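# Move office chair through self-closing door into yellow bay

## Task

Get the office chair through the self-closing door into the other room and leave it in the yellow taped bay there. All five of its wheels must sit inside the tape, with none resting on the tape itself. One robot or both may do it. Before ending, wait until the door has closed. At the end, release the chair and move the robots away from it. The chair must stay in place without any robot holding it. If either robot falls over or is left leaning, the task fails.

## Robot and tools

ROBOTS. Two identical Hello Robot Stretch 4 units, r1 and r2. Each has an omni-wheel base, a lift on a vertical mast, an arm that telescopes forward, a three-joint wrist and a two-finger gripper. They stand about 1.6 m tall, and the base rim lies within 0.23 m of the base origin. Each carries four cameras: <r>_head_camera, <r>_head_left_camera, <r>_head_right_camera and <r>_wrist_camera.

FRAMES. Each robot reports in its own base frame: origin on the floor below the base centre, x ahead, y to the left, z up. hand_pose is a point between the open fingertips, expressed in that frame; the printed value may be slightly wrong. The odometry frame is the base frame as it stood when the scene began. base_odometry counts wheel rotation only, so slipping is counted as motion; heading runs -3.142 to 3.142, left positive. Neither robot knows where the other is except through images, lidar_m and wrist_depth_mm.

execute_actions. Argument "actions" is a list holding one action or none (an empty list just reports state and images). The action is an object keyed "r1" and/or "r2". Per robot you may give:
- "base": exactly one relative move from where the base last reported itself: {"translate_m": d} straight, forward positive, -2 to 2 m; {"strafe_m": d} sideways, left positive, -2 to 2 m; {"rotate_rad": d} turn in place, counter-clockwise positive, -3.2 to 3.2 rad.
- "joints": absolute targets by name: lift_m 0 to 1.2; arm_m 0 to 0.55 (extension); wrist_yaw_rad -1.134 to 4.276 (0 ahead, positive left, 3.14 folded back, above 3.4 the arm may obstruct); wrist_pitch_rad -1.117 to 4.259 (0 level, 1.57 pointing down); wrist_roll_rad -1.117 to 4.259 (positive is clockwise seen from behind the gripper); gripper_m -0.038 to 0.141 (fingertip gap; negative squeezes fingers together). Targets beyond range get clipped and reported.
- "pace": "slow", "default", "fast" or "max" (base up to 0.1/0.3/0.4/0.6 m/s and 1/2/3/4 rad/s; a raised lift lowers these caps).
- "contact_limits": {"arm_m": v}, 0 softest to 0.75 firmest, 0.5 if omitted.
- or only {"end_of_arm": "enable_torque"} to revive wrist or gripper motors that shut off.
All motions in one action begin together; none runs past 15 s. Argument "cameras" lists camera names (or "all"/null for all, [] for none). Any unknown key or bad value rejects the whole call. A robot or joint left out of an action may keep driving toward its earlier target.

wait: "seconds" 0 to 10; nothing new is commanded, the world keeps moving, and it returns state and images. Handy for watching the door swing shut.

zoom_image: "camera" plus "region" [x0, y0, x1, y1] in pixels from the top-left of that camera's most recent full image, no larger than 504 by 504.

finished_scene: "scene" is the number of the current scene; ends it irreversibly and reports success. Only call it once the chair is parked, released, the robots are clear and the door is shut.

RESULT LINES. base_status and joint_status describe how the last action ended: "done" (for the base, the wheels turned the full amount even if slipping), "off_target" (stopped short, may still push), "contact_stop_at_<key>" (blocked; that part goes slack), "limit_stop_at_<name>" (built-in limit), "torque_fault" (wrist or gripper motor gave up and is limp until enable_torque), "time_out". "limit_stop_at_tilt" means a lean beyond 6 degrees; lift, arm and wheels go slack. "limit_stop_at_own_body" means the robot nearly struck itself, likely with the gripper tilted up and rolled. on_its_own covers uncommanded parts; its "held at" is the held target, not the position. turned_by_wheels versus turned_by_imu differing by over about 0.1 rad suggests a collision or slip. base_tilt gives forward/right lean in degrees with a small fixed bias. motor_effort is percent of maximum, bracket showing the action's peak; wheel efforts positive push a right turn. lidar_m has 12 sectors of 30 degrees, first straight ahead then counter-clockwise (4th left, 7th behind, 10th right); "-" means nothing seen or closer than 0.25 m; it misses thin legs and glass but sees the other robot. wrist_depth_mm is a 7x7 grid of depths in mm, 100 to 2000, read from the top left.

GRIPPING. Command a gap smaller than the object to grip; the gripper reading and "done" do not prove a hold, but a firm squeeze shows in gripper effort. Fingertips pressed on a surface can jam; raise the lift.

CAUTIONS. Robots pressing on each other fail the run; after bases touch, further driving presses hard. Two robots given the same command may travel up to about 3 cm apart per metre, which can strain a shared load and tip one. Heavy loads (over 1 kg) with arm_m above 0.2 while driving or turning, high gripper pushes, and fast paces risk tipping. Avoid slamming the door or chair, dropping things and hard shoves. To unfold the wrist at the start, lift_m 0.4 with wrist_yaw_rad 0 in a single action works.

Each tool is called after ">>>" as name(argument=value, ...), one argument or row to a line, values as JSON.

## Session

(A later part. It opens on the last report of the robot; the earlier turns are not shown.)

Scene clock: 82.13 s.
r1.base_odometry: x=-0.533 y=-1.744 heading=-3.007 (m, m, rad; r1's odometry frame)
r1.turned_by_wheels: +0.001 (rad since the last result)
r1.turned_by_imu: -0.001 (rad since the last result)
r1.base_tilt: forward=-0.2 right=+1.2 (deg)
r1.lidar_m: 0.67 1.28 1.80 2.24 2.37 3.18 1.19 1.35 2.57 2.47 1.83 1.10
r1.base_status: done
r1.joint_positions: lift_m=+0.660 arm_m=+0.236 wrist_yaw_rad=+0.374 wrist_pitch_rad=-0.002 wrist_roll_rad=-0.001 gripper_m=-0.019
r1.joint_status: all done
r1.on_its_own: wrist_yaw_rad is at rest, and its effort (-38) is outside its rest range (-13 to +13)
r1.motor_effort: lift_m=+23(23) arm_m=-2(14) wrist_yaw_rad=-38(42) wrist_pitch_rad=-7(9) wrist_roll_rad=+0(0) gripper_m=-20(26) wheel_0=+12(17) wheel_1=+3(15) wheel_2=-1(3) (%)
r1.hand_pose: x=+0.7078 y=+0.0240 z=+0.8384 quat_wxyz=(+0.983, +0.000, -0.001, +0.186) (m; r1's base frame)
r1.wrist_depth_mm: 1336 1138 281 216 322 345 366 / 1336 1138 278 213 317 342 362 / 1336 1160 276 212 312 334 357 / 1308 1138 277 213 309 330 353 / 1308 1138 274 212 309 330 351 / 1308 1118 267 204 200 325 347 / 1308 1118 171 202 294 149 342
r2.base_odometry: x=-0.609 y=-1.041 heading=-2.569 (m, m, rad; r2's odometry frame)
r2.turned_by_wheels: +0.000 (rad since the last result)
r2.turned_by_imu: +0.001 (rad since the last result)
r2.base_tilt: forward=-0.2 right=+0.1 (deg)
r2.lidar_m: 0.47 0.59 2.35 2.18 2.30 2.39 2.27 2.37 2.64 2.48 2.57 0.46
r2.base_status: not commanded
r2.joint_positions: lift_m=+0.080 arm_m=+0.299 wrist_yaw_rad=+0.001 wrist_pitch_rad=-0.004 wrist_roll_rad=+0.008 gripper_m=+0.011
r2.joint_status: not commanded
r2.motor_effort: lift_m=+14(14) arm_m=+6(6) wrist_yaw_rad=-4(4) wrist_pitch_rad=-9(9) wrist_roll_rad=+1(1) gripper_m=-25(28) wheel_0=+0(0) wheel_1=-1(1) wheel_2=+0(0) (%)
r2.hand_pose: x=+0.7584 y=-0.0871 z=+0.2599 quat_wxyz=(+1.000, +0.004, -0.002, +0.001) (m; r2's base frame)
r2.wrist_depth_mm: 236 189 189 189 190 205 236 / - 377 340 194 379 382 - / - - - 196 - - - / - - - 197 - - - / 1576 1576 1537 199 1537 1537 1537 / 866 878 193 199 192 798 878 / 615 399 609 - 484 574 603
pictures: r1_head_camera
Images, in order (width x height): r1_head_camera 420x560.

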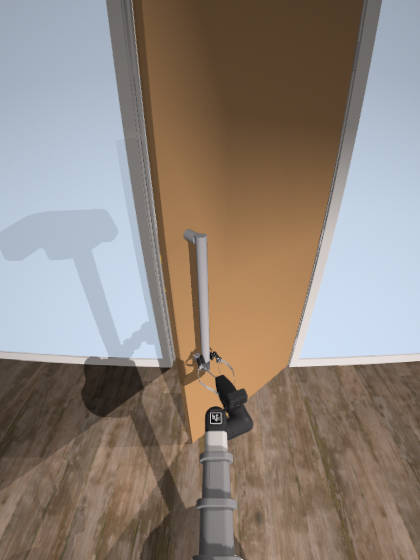

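>>> execute_actions(
  actions=[
    {"r1":{"base":{"strafe_m":-0.16},"joints":{"arm_m":0.153,"wrist_yaw_rad":0.56,"gripper_m":-0.033}}},
  ],
  cameras=["r1_wrist_camera"],
)

Scene clock: 86.27 s.
r1.base_odometry: x=-0.554 y=-1.585 heading=-3.008 (m, m, rad; r1's odometry frame)
r1.turned_by_wheels: +0.000 (rad since the last result)
r1.turned_by_imu: -0.013 (rad since the last result)
r1.base_tilt: forward=-0.1 right=+1.2 (deg)
r1.lidar_m: 0.90 0.78 1.78 2.43 2.50 3.35 1.20 3.35 2.41 2.31 1.85 1.31
r1.base_status: done
r1.joint_positions: lift_m=+0.660 arm_m=+0.154 wrist_yaw_rad=+0.560 wrist_pitch_rad=-0.002 wrist_roll_rad=-0.001 gripper_m=-0.033
r1.joint_status: all done
r1.motor_effort: lift_m=+22(23) arm_m=-5(18) wrist_yaw_rad=+0(61) wrist_pitch_rad=-7(11) wrist_roll_rad=+0(0) gripper_m=-15(25) wheel_0=+1(17) wheel_1=-3(23) wheel_2=+0(2) (%)
r1.hand_pose: x=+0.6157 y=+0.0792 z=+0.8385 quat_wxyz=(+0.961, +0.000, -0.001, +0.276) (m; r1's base frame)
r1.wrist_depth_mm: - 1618 525 525 530 521 521 / - 1618 530 521 521 521 525 / - 1576 521 521 521 517 517 / - 1576 525 521 521 508 512 / - 1618 517 517 512 508 512 / 1983 1618 1255 202 504 508 504 / - 1576 163 195 342 147 504
r2.base_odometry: x=-0.609 y=-1.041 heading=-2.569 (m, m, rad; r2's odometry frame)
r2.turned_by_wheels: +0.000 (rad since the last result)
r2.turned_by_imu: +0.001 (rad since the last result)
r2.base_tilt: forward=-0.2 right=+0.1 (deg)
r2.lidar_m: 0.49 0.57 2.35 2.18 2.32 2.41 2.27 2.36 2.63 2.50 2.59 0.47
r2.base_status: not commanded
r2.joint_positions: lift_m=+0.080 arm_m=+0.299 wrist_yaw_rad=+0.001 wrist_pitch_rad=-0.004 wrist_roll_rad=+0.008 gripper_m=+0.011
r2.joint_status: not commanded
r2.motor_effort: lift_m=+14(14) arm_m=+6(6) wrist_yaw_rad=-2(3) wrist_pitch_rad=-8(8) wrist_roll_rad=+2(0) gripper_m=-28(26) wheel_0=+0(0) wheel_1=-1(1) wheel_2=+0(0) (%)
r2.hand_pose: x=+0.7584 y=-0.0871 z=+0.2599 quat_wxyz=(+1.000, +0.004, -0.002, +0.001) (m; r2's base frame)
r2.wrist_depth_mm: 234 189 190 190 189 204 236 / - 377 336 195 379 382 - / - - - 196 - - - / - - - 197 - - - / 1576 1576 1537 199 1576 1576 1576 / 878 866 192 199 193 798 878 / 609 399 621 - 480 569 603
pictures: r1_wrist_camera
Images, in order (width x height): r1_wrist_camera 616x392.

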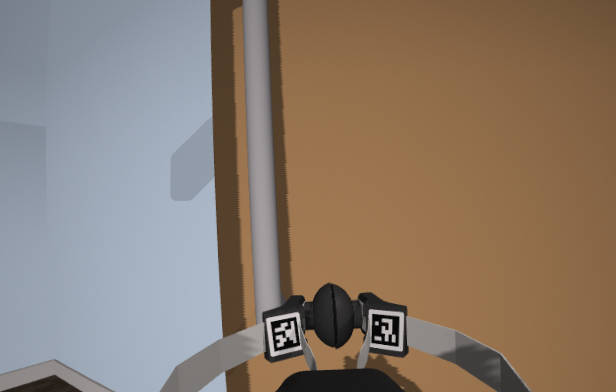

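>>> execute_actions(
  actions=[
    {"r1":{"base":{"rotate_rad":0.443},"joints":{"arm_m":0.45,"wrist_yaw_rad":-0.09,"gripper_m":0.08}}},
  ],
  cameras=[],
)

>>> execute_actions(
  actions=[
    {"r1":{"base":{"translate_m":0.29}}},
  ],
  cameras=["r1_wrist_camera","r1_head_camera"],
)

Scene clock: 93.30 s.
r1.base_odometry: x=-0.554 y=-1.585 heading=-2.565 (m, m, rad; r1's odometry frame)
r1.turned_by_wheels: +0.442 (rad since the last result)
r1.turned_by_imu: +0.445 (rad since the last result)
r1.base_tilt: forward=-0.2 right=+1.2 (deg)
r1.lidar_m: 1.26 1.64 2.38 2.45 3.15 1.19 3.65 2.50 2.31 2.00 1.34 1.26
r1.base_status: done
r1.joint_positions: lift_m=+0.660 arm_m=+0.449 wrist_yaw_rad=-0.090 wrist_pitch_rad=-0.002 wrist_roll_rad=-0.001 gripper_m=+0.080
r1.joint_status: all done
r1.motor_effort: lift_m=+22(22) arm_m=+6(8) wrist_yaw_rad=+0(3) wrist_pitch_rad=-6(6) wrist_roll_rad=-1(0) gripper_m=-1(15) wheel_0=-3(11) wheel_1=-4(10) wheel_2=-4(11) (%)
r1.hand_pose: x=+0.8994 y=-0.1130 z=+0.8385 quat_wxyz=(+0.999, +0.000, -0.001, -0.045) (m; r1's base frame)
r1.wrist_depth_mm: 1008 878 778 683 627 574 539 / 991 878 778 683 640 574 535 / 1008 854 768 683 627 569 539 / 976 866 768 668 627 574 535 / 976 854 768 676 621 564 530 / 991 866 723 691 627 559 535 / 991 854 462 661 603 549 530
r2.base_odometry: x=-0.609 y=-1.041 heading=-2.569 (m, m, rad; r2's odometry frame)
r2.turned_by_wheels: +0.000 (rad since the last result)
r2.turned_by_imu: +0.002 (rad since the last result)
r2.base_tilt: forward=-0.2 right=+0.1 (deg)
r2.lidar_m: 0.49 0.58 2.34 2.19 2.32 2.42 2.28 2.36 2.63 2.50 2.57 0.47
r2.base_status: not commanded
r2.joint_positions: lift_m=+0.080 arm_m=+0.299 wrist_yaw_rad=+0.001 wrist_pitch_rad=-0.004 wrist_roll_rad=+0.008 gripper_m=+0.011
r2.joint_status: not commanded
r2.motor_effort: lift_m=+14(14) arm_m=+6(6) wrist_yaw_rad=-3(5) wrist_pitch_rad=-8(7) wrist_roll_rad=+1(1) gripper_m=-28(27) wheel_0=+0(0) wheel_1=-1(1) wheel_2=+0(0) (%)
r2.hand_pose: x=+0.7584 y=-0.0871 z=+0.2599 quat_wxyz=(+1.000, +0.004, -0.002, +0.001) (m; r2's base frame)
r2.wrist_depth_mm: 234 187 190 190 189 204 236 / - 377 338 194 379 379 - / - - - 195 - - - / - - - 197 - - - / 1576 1618 1576 199 1537 1537 1576 / 891 866 193 200 193 809 878 / 615 397 609 - 484 569 603
pictures: none
No camera images: the call's "cameras" was empty. Leave "cameras" out to get every camera's image.

Scene clock: 95.73 s.
r1.base_odometry: x=-0.797 y=-1.743 heading=-2.565 (m, m, rad; r1's odometry frame)
r1.turned_by_wheels: +0.000 (rad since the last result)
r1.turned_by_imu: -0.002 (rad since the last result)
r1.base_tilt: forward=-0.1 right=+1.2 (deg)
r1.lidar_m: 0.97 1.35 2.30 2.33 2.98 1.44 1.58 2.62 2.44 1.59 1.08 0.99
r1.base_status: done
r1.joint_positions: lift_m=+0.660 arm_m=+0.449 wrist_yaw_rad=-0.090 wrist_pitch_rad=-0.002 wrist_roll_rad=-0.001 gripper_m=+0.080
r1.joint_status: not commanded
r1.motor_effort: lift_m=+22(22) arm_m=+5(6) wrist_yaw_rad=+0(1) wrist_pitch_rad=-6(6) wrist_roll_rad=+0(0) gripper_m=-1(1) wheel_0=+3(8) wheel_1=+5(9) wheel_2=-5(13) (%)
r1.hand_pose: x=+0.8994 y=-0.1130 z=+0.8385 quat_wxyz=(+0.999, +0.000, -0.001, -0.045) (m; r1's base frame)
r1.wrist_depth_mm: 585 508 449 387 364 330 312 / 574 504 445 387 366 332 314 / 574 500 442 399 364 332 309 / 564 500 442 397 364 332 307 / 564 496 439 397 362 330 307 / 564 500 404 399 357 325 310 / 559 496 297 298 343 315 306
r2.base_odometry: x=-0.609 y=-1.041 heading=-2.569 (m, m, rad; r2's odometry frame)
r2.turned_by_wheels: +0.000 (rad since the last result)
r2.turned_by_imu: +0.001 (rad since the last result)
r2.base_tilt: forward=-0.2 right=+0.1 (deg)
r2.lidar_m: 0.49 0.57 2.35 2.19 2.31 2.40 2.28 2.36 2.63 2.51 2.60 0.45
r2.base_status: not commanded
r2.joint_positions: lift_m=+0.080 arm_m=+0.299 wrist_yaw_rad=+0.001 wrist_pitch_rad=-0.004 wrist_roll_rad=+0.008 gripper_m=+0.011
r2.joint_status: not commanded
r2.motor_effort: lift_m=+14(14) arm_m=+6(6) wrist_yaw_rad=-5(3) wrist_pitch_rad=-8(7) wrist_roll_rad=+2(1) gripper_m=-28(26) wheel_0=+0(0) wheel_1=-1(1) wheel_2=+0(0) (%)
r2.hand_pose: x=+0.7584 y=-0.0871 z=+0.2599 quat_wxyz=(+1.000, +0.004, -0.002, +0.001) (m; r2's base frame)
r2.wrist_depth_mm: 234 188 189 190 190 205 235 / - 379 336 195 379 379 - / - - - 195 - - - / - - - 198 - - - / 1576 1618 1576 199 1576 1537 1576 / 878 891 193 199 193 798 866 / 609 402 609 - 484 569 603
pictures: r1_head_camera, r1_wrist_camera
Images, in order (width x height): r1_head_camera 420x560, r1_wrist_camera 616x392.

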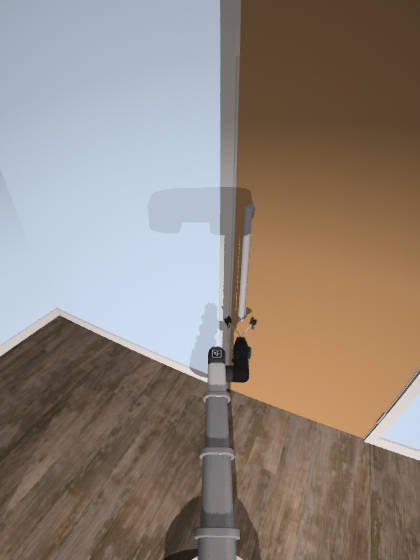

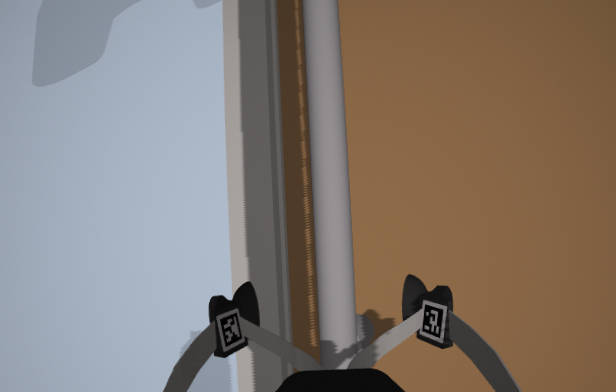

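>>> execute_actions(
  actions=[
    {"r1":{"joints":{"arm_m":0.55,"gripper_m":0.065},"contact_limits":{"arm_m":0.2}}},
  ],
  cameras=["r1_wrist_camera"],
)

>>> execute_actions(
  actions=[
    {"r1":{"joints":{"gripper_m":-0.02}}},
  ],
  cameras=["r1_wrist_camera"],
)

Scene clock: 99.30 s.
r1.base_odometry: x=-0.797 y=-1.743 heading=-2.565 (m, m, rad; r1's odometry frame)
r1.turned_by_wheels: +0.000 (rad since the last result)
r1.turned_by_imu: -0.001 (rad since the last result)
r1.base_tilt: forward=-0.1 right=+1.2 (deg)
r1.lidar_m: 0.96 1.33 2.29 2.34 3.01 1.46 1.61 2.61 2.43 1.58 1.08 0.98
r1.base_status: not commanded
r1.joint_positions: lift_m=+0.660 arm_m=+0.549 wrist_yaw_rad=-0.090 wrist_pitch_rad=-0.002 wrist_roll_rad=-0.001 gripper_m=+0.065
r1.joint_status: all done
r1.motor_effort: lift_m=+22(22) arm_m=+5(6) wrist_yaw_rad=+0(0) wrist_pitch_rad=-6(6) wrist_roll_rad=+0(0) gripper_m=-3(3) wheel_0=+3(3) wheel_1=+5(5) wheel_2=-5(5) (%)
r1.contact_limits: arm_m 0.2
r1.hand_pose: x=+0.9994 y=-0.1130 z=+0.8385 quat_wxyz=(+0.999, +0.000, -0.001, -0.045) (m; r1's base frame)
r1.wrist_depth_mm: 436 379 320 303 270 250 235 / 430 377 319 301 270 251 235 / 424 375 315 301 266 250 235 / 424 373 314 298 266 249 234 / 421 373 315 297 266 250 233 / 421 373 312 296 200 245 231 / 421 373 191 203 228 238 231
r2.base_odometry: x=-0.609 y=-1.041 heading=-2.569 (m, m, rad; r2's odometry frame)
r2.turned_by_wheels: +0.000 (rad since the last result)
r2.turned_by_imu: +0.001 (rad since the last result)
r2.base_tilt: forward=-0.2 right=+0.1 (deg)
r2.lidar_m: 0.46 0.57 2.33 2.19 2.29 2.41 2.29 2.38 2.63 2.50 2.59 0.48
r2.base_status: not commanded
r2.joint_positions: lift_m=+0.080 arm_m=+0.299 wrist_yaw_rad=+0.001 wrist_pitch_rad=-0.004 wrist_roll_rad=+0.008 gripper_m=+0.011
r2.joint_status: not commanded
r2.motor_effort: lift_m=+14(14) arm_m=+6(6) wrist_yaw_rad=-3(3) wrist_pitch_rad=-7(9) wrist_roll_rad=+1(1) gripper_m=-29(30) wheel_0=-1(1) wheel_1=-1(1) wheel_2=+0(0) (%)
r2.hand_pose: x=+0.7584 y=-0.0871 z=+0.2599 quat_wxyz=(+1.000, +0.004, -0.002, +0.001) (m; r2's base frame)
r2.wrist_depth_mm: 235 189 190 189 189 204 236 / - 377 338 195 379 379 - / - - - 196 - - - / - - - 197 - - - / 1537 1576 1576 199 1537 1499 1537 / 891 866 193 199 193 798 866 / 603 399 609 - 484 564 597
pictures: r1_wrist_camera
Images, in order (width x height): r1_wrist_camera 616x392.

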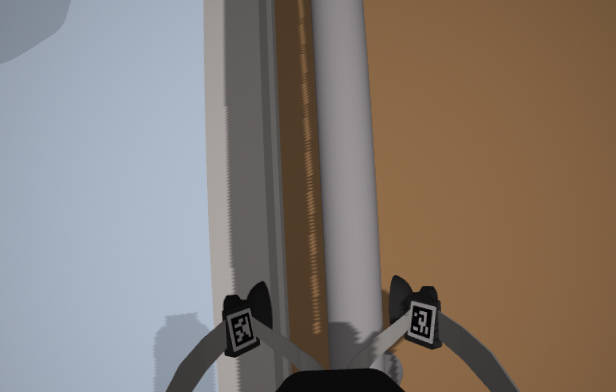

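Scene clock: 100.87 s.
r1.base_odometry: x=-0.797 y=-1.743 heading=-2.567 (m, m, rad; r1's odometry frame)
r1.turned_by_wheels: -0.001 (rad since the last result)
r1.turned_by_imu: -0.002 (rad since the last result)
r1.base_tilt: forward=-0.2 right=+1.2 (deg)
r1.lidar_m: 0.95 1.31 2.28 2.34 2.98 1.48 1.60 2.59 2.42 1.60 1.07 0.99
r1.base_status: not commanded
r1.joint_positions: lift_m=+0.660 arm_m=+0.549 wrist_yaw_rad=-0.096 wrist_pitch_rad=-0.002 wrist_roll_rad=-0.001 gripper_m=-0.019
r1.joint_status: all done
r1.on_its_own: wrist_yaw_rad is at rest, and its effort (+19) is outside its rest range (-13 to +13)
r1.motor_effort: lift_m=+22(22) arm_m=+4(5) wrist_yaw_rad=+19(28) wrist_pitch_rad=-6(6) wrist_roll_rad=+0(0) gripper_m=-18(17) wheel_0=-8(8) wheel_1=-1(5) wheel_2=-5(5) (%)
r1.hand_pose: x=+0.9990 y=-0.1147 z=+0.8385 quat_wxyz=(+0.999, +0.000, -0.001, -0.048) (m; r1's base frame)
r1.wrist_depth_mm: 424 373 315 197 259 237 224 / 418 373 312 193 258 237 224 / 415 370 314 194 257 237 224 / 413 366 310 194 254 236 223 / 415 364 310 196 252 236 223 / 413 364 307 188 192 231 220 / 413 362 171 185 187 156 220
r2.base_odometry: x=-0.609 y=-1.041 heading=-2.569 (m, m, rad; r2's odometry frame)
r2.turned_by_wheels: +0.000 (rad since the last result)
r2.turned_by_imu: +0.000 (rad since the last result)
r2.base_tilt: forward=-0.2 right=+0.1 (deg)
r2.lidar_m: 0.49 0.59 2.32 2.20 2.30 2.40 2.25 2.36 2.64 2.51 2.54 0.46
r2.base_status: not commanded
r2.joint_positions: lift_m=+0.080 arm_m=+0.299 wrist_yaw_rad=+0.001 wrist_pitch_rad=-0.004 wrist_roll_rad=+0.008 gripper_m=+0.011
r2.joint_status: not commanded
r2.motor_effort: lift_m=+14(14) arm_m=+6(6) wrist_yaw_rad=-5(4) wrist_pitch_rad=-6(7) wrist_roll_rad=+1(1) gripper_m=-26(27) wheel_0=-1(0) wheel_1=-1(2) wheel_2=+0(0) (%)
r2.hand_pose: x=+0.7584 y=-0.0871 z=+0.2599 quat_wxyz=(+1.000, +0.004, -0.002, +0.001) (m; r2's base frame)
r2.wrist_depth_mm: 234 188 190 190 190 204 236 / - 377 336 195 382 382 - / - - - 196 - - - / - - - 198 - - - / 1576 1576 1576 199 1618 1499 1537 / 891 878 193 200 192 798 878 / 603 394 609 - 484 569 609
pictures: r1_wrist_camera
Images, in order (width x height): r1_wrist_camera 616x392.

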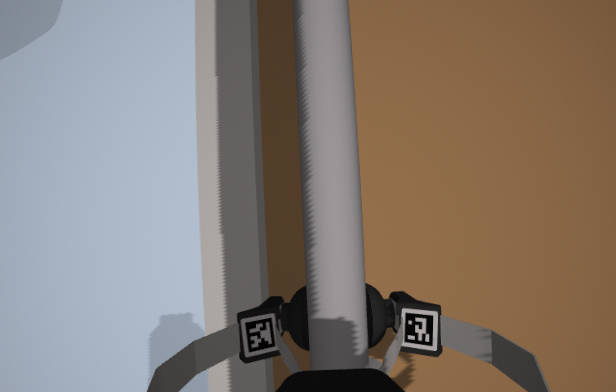

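>>> execute_actions(
  actions=[
    {"r1":{"base":{"translate_m":-0.27},"joints":{"wrist_yaw_rad":-0.05}}},
  ],
  cameras=["r1_wrist_camera"],
)

Scene clock: 107.10 s.
r1.base_odometry: x=-0.571 y=-1.596 heading=-2.564 (m, m, rad; r1's odometry frame)
r1.turned_by_wheels: +0.003 (rad since the last result)
r1.turned_by_imu: +0.003 (rad since the last result)
r1.base_tilt: forward=-0.1 right=+1.2 (deg)
r1.lidar_m: 0.97 1.62 2.38 2.43 3.14 1.22 1.37 2.48 2.32 1.98 1.33 1.07
r1.base_status: done
r1.joint_positions: lift_m=+0.660 arm_m=+0.550 wrist_yaw_rad=-0.033 wrist_pitch_rad=-0.002 wrist_roll_rad=-0.001 gripper_m=-0.019
r1.joint_status: all done
r1.on_its_own: wrist_yaw_rad is at rest, and its effort (-49) is outside its rest range (-13 to +13)
r1.motor_effort: lift_m=+22(22) arm_m=+2(4) wrist_yaw_rad=-49(50) wrist_pitch_rad=-6(6) wrist_roll_rad=-1(0) gripper_m=-18(21) wheel_0=+13(25) wheel_1=+3(16) wheel_2=+17(23) (%)
r1.hand_pose: x=+1.0061 y=-0.0968 z=+0.8385 quat_wxyz=(+1.000, +0.000, -0.001, -0.016) (m; r1's base frame)
r1.wrist_depth_mm: 946 788 285 199 265 257 252 / 917 778 283 197 265 257 251 / 917 778 281 193 264 255 249 / 917 778 279 191 262 254 249 / 904 768 278 191 262 254 248 / 931 768 274 189 256 252 246 / 917 750 173 186 255 150 243
r2.base_odometry: x=-0.609 y=-1.041 heading=-2.569 (m, m, rad; r2's odometry frame)
r2.turned_by_wheels: +0.000 (rad since the last result)
r2.turned_by_imu: +0.002 (rad since the last result)
r2.base_tilt: forward=-0.2 right=+0.1 (deg)
r2.lidar_m: 0.48 0.58 2.34 2.19 2.31 2.37 2.27 2.37 2.63 2.49 2.59 0.44
r2.base_status: not commanded
r2.joint_positions: lift_m=+0.080 arm_m=+0.299 wrist_yaw_rad=+0.001 wrist_pitch_rad=-0.004 wrist_roll_rad=+0.008 gripper_m=+0.011
r2.joint_status: not commanded
r2.motor_effort: lift_m=+14(14) arm_m=+6(6) wrist_yaw_rad=-3(3) wrist_pitch_rad=-5(7) wrist_roll_rad=+1(2) gripper_m=-28(26) wheel_0=-1(0) wheel_1=-1(1) wheel_2=+0(0) (%)
r2.hand_pose: x=+0.7584 y=-0.0871 z=+0.2599 quat_wxyz=(+1.000, +0.004, -0.002, +0.001) (m; r2's base frame)
r2.wrist_depth_mm: 234 187 190 189 189 204 237 / - 379 336 194 377 382 - / - - - 196 - - - / - - - 197 - - - / 1618 1537 1576 198 1537 1537 1537 / 878 878 192 199 192 820 878 / 609 397 615 - 488 569 603
pictures: r1_wrist_camera
Images, in order (width x height): r1_wrist_camera 616x392.

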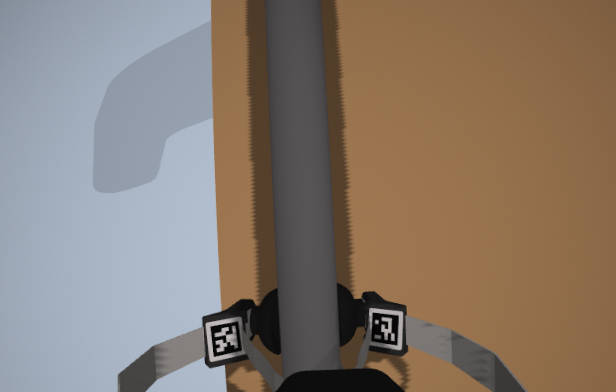

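>>> execute_actions(
  actions=[
    {"r1":{"base":{"translate_m":-0.24}}},
  ],
  cameras=[],
)

Scene clock: 111.07 s.
r1.base_odometry: x=-0.370 y=-1.465 heading=-2.566 (m, m, rad; r1's odometry frame)
r1.turned_by_wheels: -0.002 (rad since the last result)
r1.turned_by_imu: +0.000 (rad since the last result)
r1.base_tilt: forward=-0.1 right=+1.2 (deg)
r1.lidar_m: 0.96 1.92 2.48 2.55 3.29 0.98 3.58 2.39 2.22 2.27 1.57 1.11
r1.base_status: done
r1.joint_positions: lift_m=+0.660 arm_m=+0.550 wrist_yaw_rad=-0.054 wrist_pitch_rad=-0.002 wrist_roll_rad=-0.001 gripper_m=-0.019
r1.joint_status: not commanded
r1.motor_effort: lift_m=+22(22) arm_m=+1(2) wrist_yaw_rad=+13(50) wrist_pitch_rad=-6(6) wrist_roll_rad=+0(0) gripper_m=-17(22) wheel_0=-10(11) wheel_1=-9(9) wheel_2=-2(27) (%)
r1.hand_pose: x=+1.0040 y=-0.1030 z=+0.8385 quat_wxyz=(+1.000, +0.000, -0.001, -0.027) (m; r1's base frame)
r1.wrist_depth_mm: 1281 1078 260 196 289 304 320 / 1229 1078 259 192 285 304 315 / 1255 1060 258 190 283 300 312 / 1255 1042 258 189 281 296 309 / 1229 1042 256 190 278 293 306 / 1229 1060 252 185 187 289 304 / 1229 1060 173 182 186 158 303
r2.base_odometry: x=-0.609 y=-1.041 heading=-2.569 (m, m, rad; r2's odometry frame)
r2.turned_by_wheels: +0.000 (rad since the last result)
r2.turned_by_imu: +0.001 (rad since the last result)
r2.base_tilt: forward=-0.2 right=+0.2 (deg)
r2.lidar_m: 0.49 0.57 2.30 2.17 2.33 2.39 2.28 2.35 2.62 2.49 2.60 0.43
r2.base_status: not commanded
r2.joint_positions: lift_m=+0.080 arm_m=+0.299 wrist_yaw_rad=+0.001 wrist_pitch_rad=-0.004 wrist_roll_rad=+0.008 gripper_m=+0.011
r2.joint_status: not commanded
r2.motor_effort: lift_m=+14(14) arm_m=+6(6) wrist_yaw_rad=-3(2) wrist_pitch_rad=-8(7) wrist_roll_rad=+1(1) gripper_m=-27(26) wheel_0=-1(0) wheel_1=-1(1) wheel_2=+0(0) (%)
r2.hand_pose: x=+0.7584 y=-0.0871 z=+0.2599 quat_wxyz=(+1.000, +0.004, -0.002, +0.001) (m; r2's base frame)
r2.wrist_depth_mm: 234 188 189 190 190 204 236 / - 377 336 195 379 375 - / - - - 196 - - - / - - - 198 - - - / 1618 1576 1576 200 1366 1537 1537 / 878 866 193 199 193 809 878 / 609 397 603 - 492 569 597
pictures: none
No camera images: the call's "cameras" was empty. Leave "cameras" out to get every camera's image.

>>> execute_actions(
  actions=[
    {"r1":{"base":{"strafe_m":-0.07},"joints":{"wrist_yaw_rad":0.09},"pace":"fast"}},
  ],
  cameras=[],
)

Scene clock: 114.23 s.
r1.base_odometry: x=-0.408 y=-1.407 heading=-2.562 (m, m, rad; r1's odometry frame)
r1.turned_by_wheels: +0.003 (rad since the last result)
r1.turned_by_imu: -0.002 (rad since the last result)
r1.base_tilt: forward=-0.1 right=+1.2 (deg)
r1.lidar_m: 0.97 1.90 2.51 2.61 1.10 1.00 3.47 2.33 2.16 2.22 1.52 1.12
r1.base_status: done
r1.joint_positions: lift_m=+0.660 arm_m=+0.550 wrist_yaw_rad=+0.110 wrist_pitch_rad=-0.002 wrist_roll_rad=-0.001 gripper_m=-0.020
r1.joint_status: all done
r1.on_its_own: wrist_yaw_rad is at rest, and its effort (-56) is outside its rest range (-13 to +13)
r1.motor_effort: lift_m=+22(22) arm_m=+1(1) wrist_yaw_rad=-56(65) wrist_pitch_rad=-6(7) wrist_roll_rad=+0(0) gripper_m=-15(20) wheel_0=+21(19) wheel_1=+9(23) wheel_2=+11(11) (%)
r1.hand_pose: x=+1.0171 y=-0.0553 z=+0.8386 quat_wxyz=(+0.998, +0.000, -0.001, +0.055) (m; r1's base frame)
r1.wrist_depth_mm: 1808 1336 263 184 265 266 266 / 1808 1336 263 183 264 265 266 / 1808 1308 259 183 262 263 263 / 1808 1308 258 180 260 263 263 / 1756 1308 256 178 258 259 259 / 1808 1336 255 178 209 258 257 / 1808 1336 174 174 178 255 256
r2.base_odometry: x=-0.609 y=-1.041 heading=-2.569 (m, m, rad; r2's odometry frame)
r2.turned_by_wheels: +0.000 (rad since the last result)
r2.turned_by_imu: +0.001 (rad since the last result)
r2.base_tilt: forward=-0.2 right=+0.1 (deg)
r2.lidar_m: 0.48 0.59 2.34 2.19 2.31 2.40 2.28 2.39 2.62 2.51 2.60 0.43
r2.base_status: not commanded
r2.joint_positions: lift_m=+0.080 arm_m=+0.299 wrist_yaw_rad=+0.001 wrist_pitch_rad=-0.004 wrist_roll_rad=+0.008 gripper_m=+0.011
r2.joint_status: not commanded
r2.motor_effort: lift_m=+14(14) arm_m=+6(6) wrist_yaw_rad=-3(2) wrist_pitch_rad=-7(6) wrist_roll_rad=+1(1) gripper_m=-28(28) wheel_0=-1(1) wheel_1=-1(1) wheel_2=+0(0) (%)
r2.hand_pose: x=+0.7584 y=-0.0871 z=+0.2599 quat_wxyz=(+1.000, +0.004, -0.002, +0.001) (m; r2's base frame)
r2.wrist_depth_mm: 235 188 189 190 189 206 236 / - 377 338 195 379 377 - / - - - 196 - - - / - - - 196 - - - / 1576 1618 1576 199 1430 1576 1576 / 878 866 193 200 193 809 866 / 603 402 615 - 484 564 603
pictures: none
No camera images: the call's "cameras" was empty. Leave "cameras" out to get every camera's image.

>>> execute_actions(
  actions=[
    {"r1":{"base":{"strafe_m":-0.122},"joints":{"wrist_yaw_rad":0.25,"arm_m":0.335}}},
  ],
  cameras=["r1_wrist_camera"],
)

Scene clock: 118.80 s.
r1.base_odometry: x=-0.475 y=-1.305 heading=-2.561 (m, m, rad; r1's odometry frame)
r1.turned_by_wheels: +0.001 (rad since the last result)
r1.turned_by_imu: +0.003 (rad since the last result)
r1.base_tilt: forward=-0.1 right=+1.2 (deg)
r1.lidar_m: 0.73 1.80 2.67 2.73 1.15 1.12 3.26 2.16 2.04 2.08 1.49 1.00
r1.base_status: done
r1.joint_positions: lift_m=+0.660 arm_m=+0.335 wrist_yaw_rad=+0.259 wrist_pitch_rad=-0.002 wrist_roll_rad=-0.001 gripper_m=-0.020
r1.joint_status: all done
r1.on_its_own: wrist_yaw_rad is at rest, and its effort (-26) is outside its rest range (-13 to +13)
r1.motor_effort: lift_m=+22(22) arm_m=+2(10) wrist_yaw_rad=-26(59) wrist_pitch_rad=-5(8) wrist_roll_rad=-1(0) gripper_m=-13(22) wheel_0=+6(24) wheel_1=+0(17) wheel_2=+6(13) (%)
r1.hand_pose: x=+0.8069 y=-0.0106 z=+0.8386 quat_wxyz=(+0.992, +0.000, -0.001, +0.129) (m; r1's base frame)
r1.wrist_depth_mm: - - 240 168 262 273 282 / - - 240 168 258 270 279 / - - 237 167 257 267 276 / - - 236 164 254 265 274 / - - 235 164 252 263 271 / - - 232 164 249 260 270 / - - 171 160 213 257 268
r2.base_odometry: x=-0.609 y=-1.041 heading=-2.569 (m, m, rad; r2's odometry frame)
r2.turned_by_wheels: +0.000 (rad since the last result)
r2.turned_by_imu: +0.001 (rad since the last result)
r2.base_tilt: forward=-0.2 right=+0.1 (deg)
r2.lidar_m: 0.50 0.57 2.35 2.19 2.32 2.39 2.27 2.34 2.62 2.50 2.60 0.47
r2.base_status: not commanded
r2.joint_positions: lift_m=+0.080 arm_m=+0.299 wrist_yaw_rad=+0.001 wrist_pitch_rad=-0.004 wrist_roll_rad=+0.008 gripper_m=+0.011
r2.joint_status: not commanded
r2.motor_effort: lift_m=+14(14) arm_m=+6(6) wrist_yaw_rad=-4(4) wrist_pitch_rad=-7(6) wrist_roll_rad=+1(1) gripper_m=-27(26) wheel_0=+0(0) wheel_1=-1(1) wheel_2=+0(0) (%)
r2.hand_pose: x=+0.7584 y=-0.0871 z=+0.2599 quat_wxyz=(+1.000, +0.004, -0.002, +0.001) (m; r2's base frame)
r2.wrist_depth_mm: 236 188 190 189 190 205 236 / - 375 336 195 377 379 - / - - - 196 - - - / - - - 198 - - - / 1576 1537 1576 199 1430 1576 1499 / 891 878 193 199 193 820 866 / 609 399 609 - 484 569 603
pictures: r1_wrist_camera
Images, in order (width x height): r1_wrist_camera 616x392.

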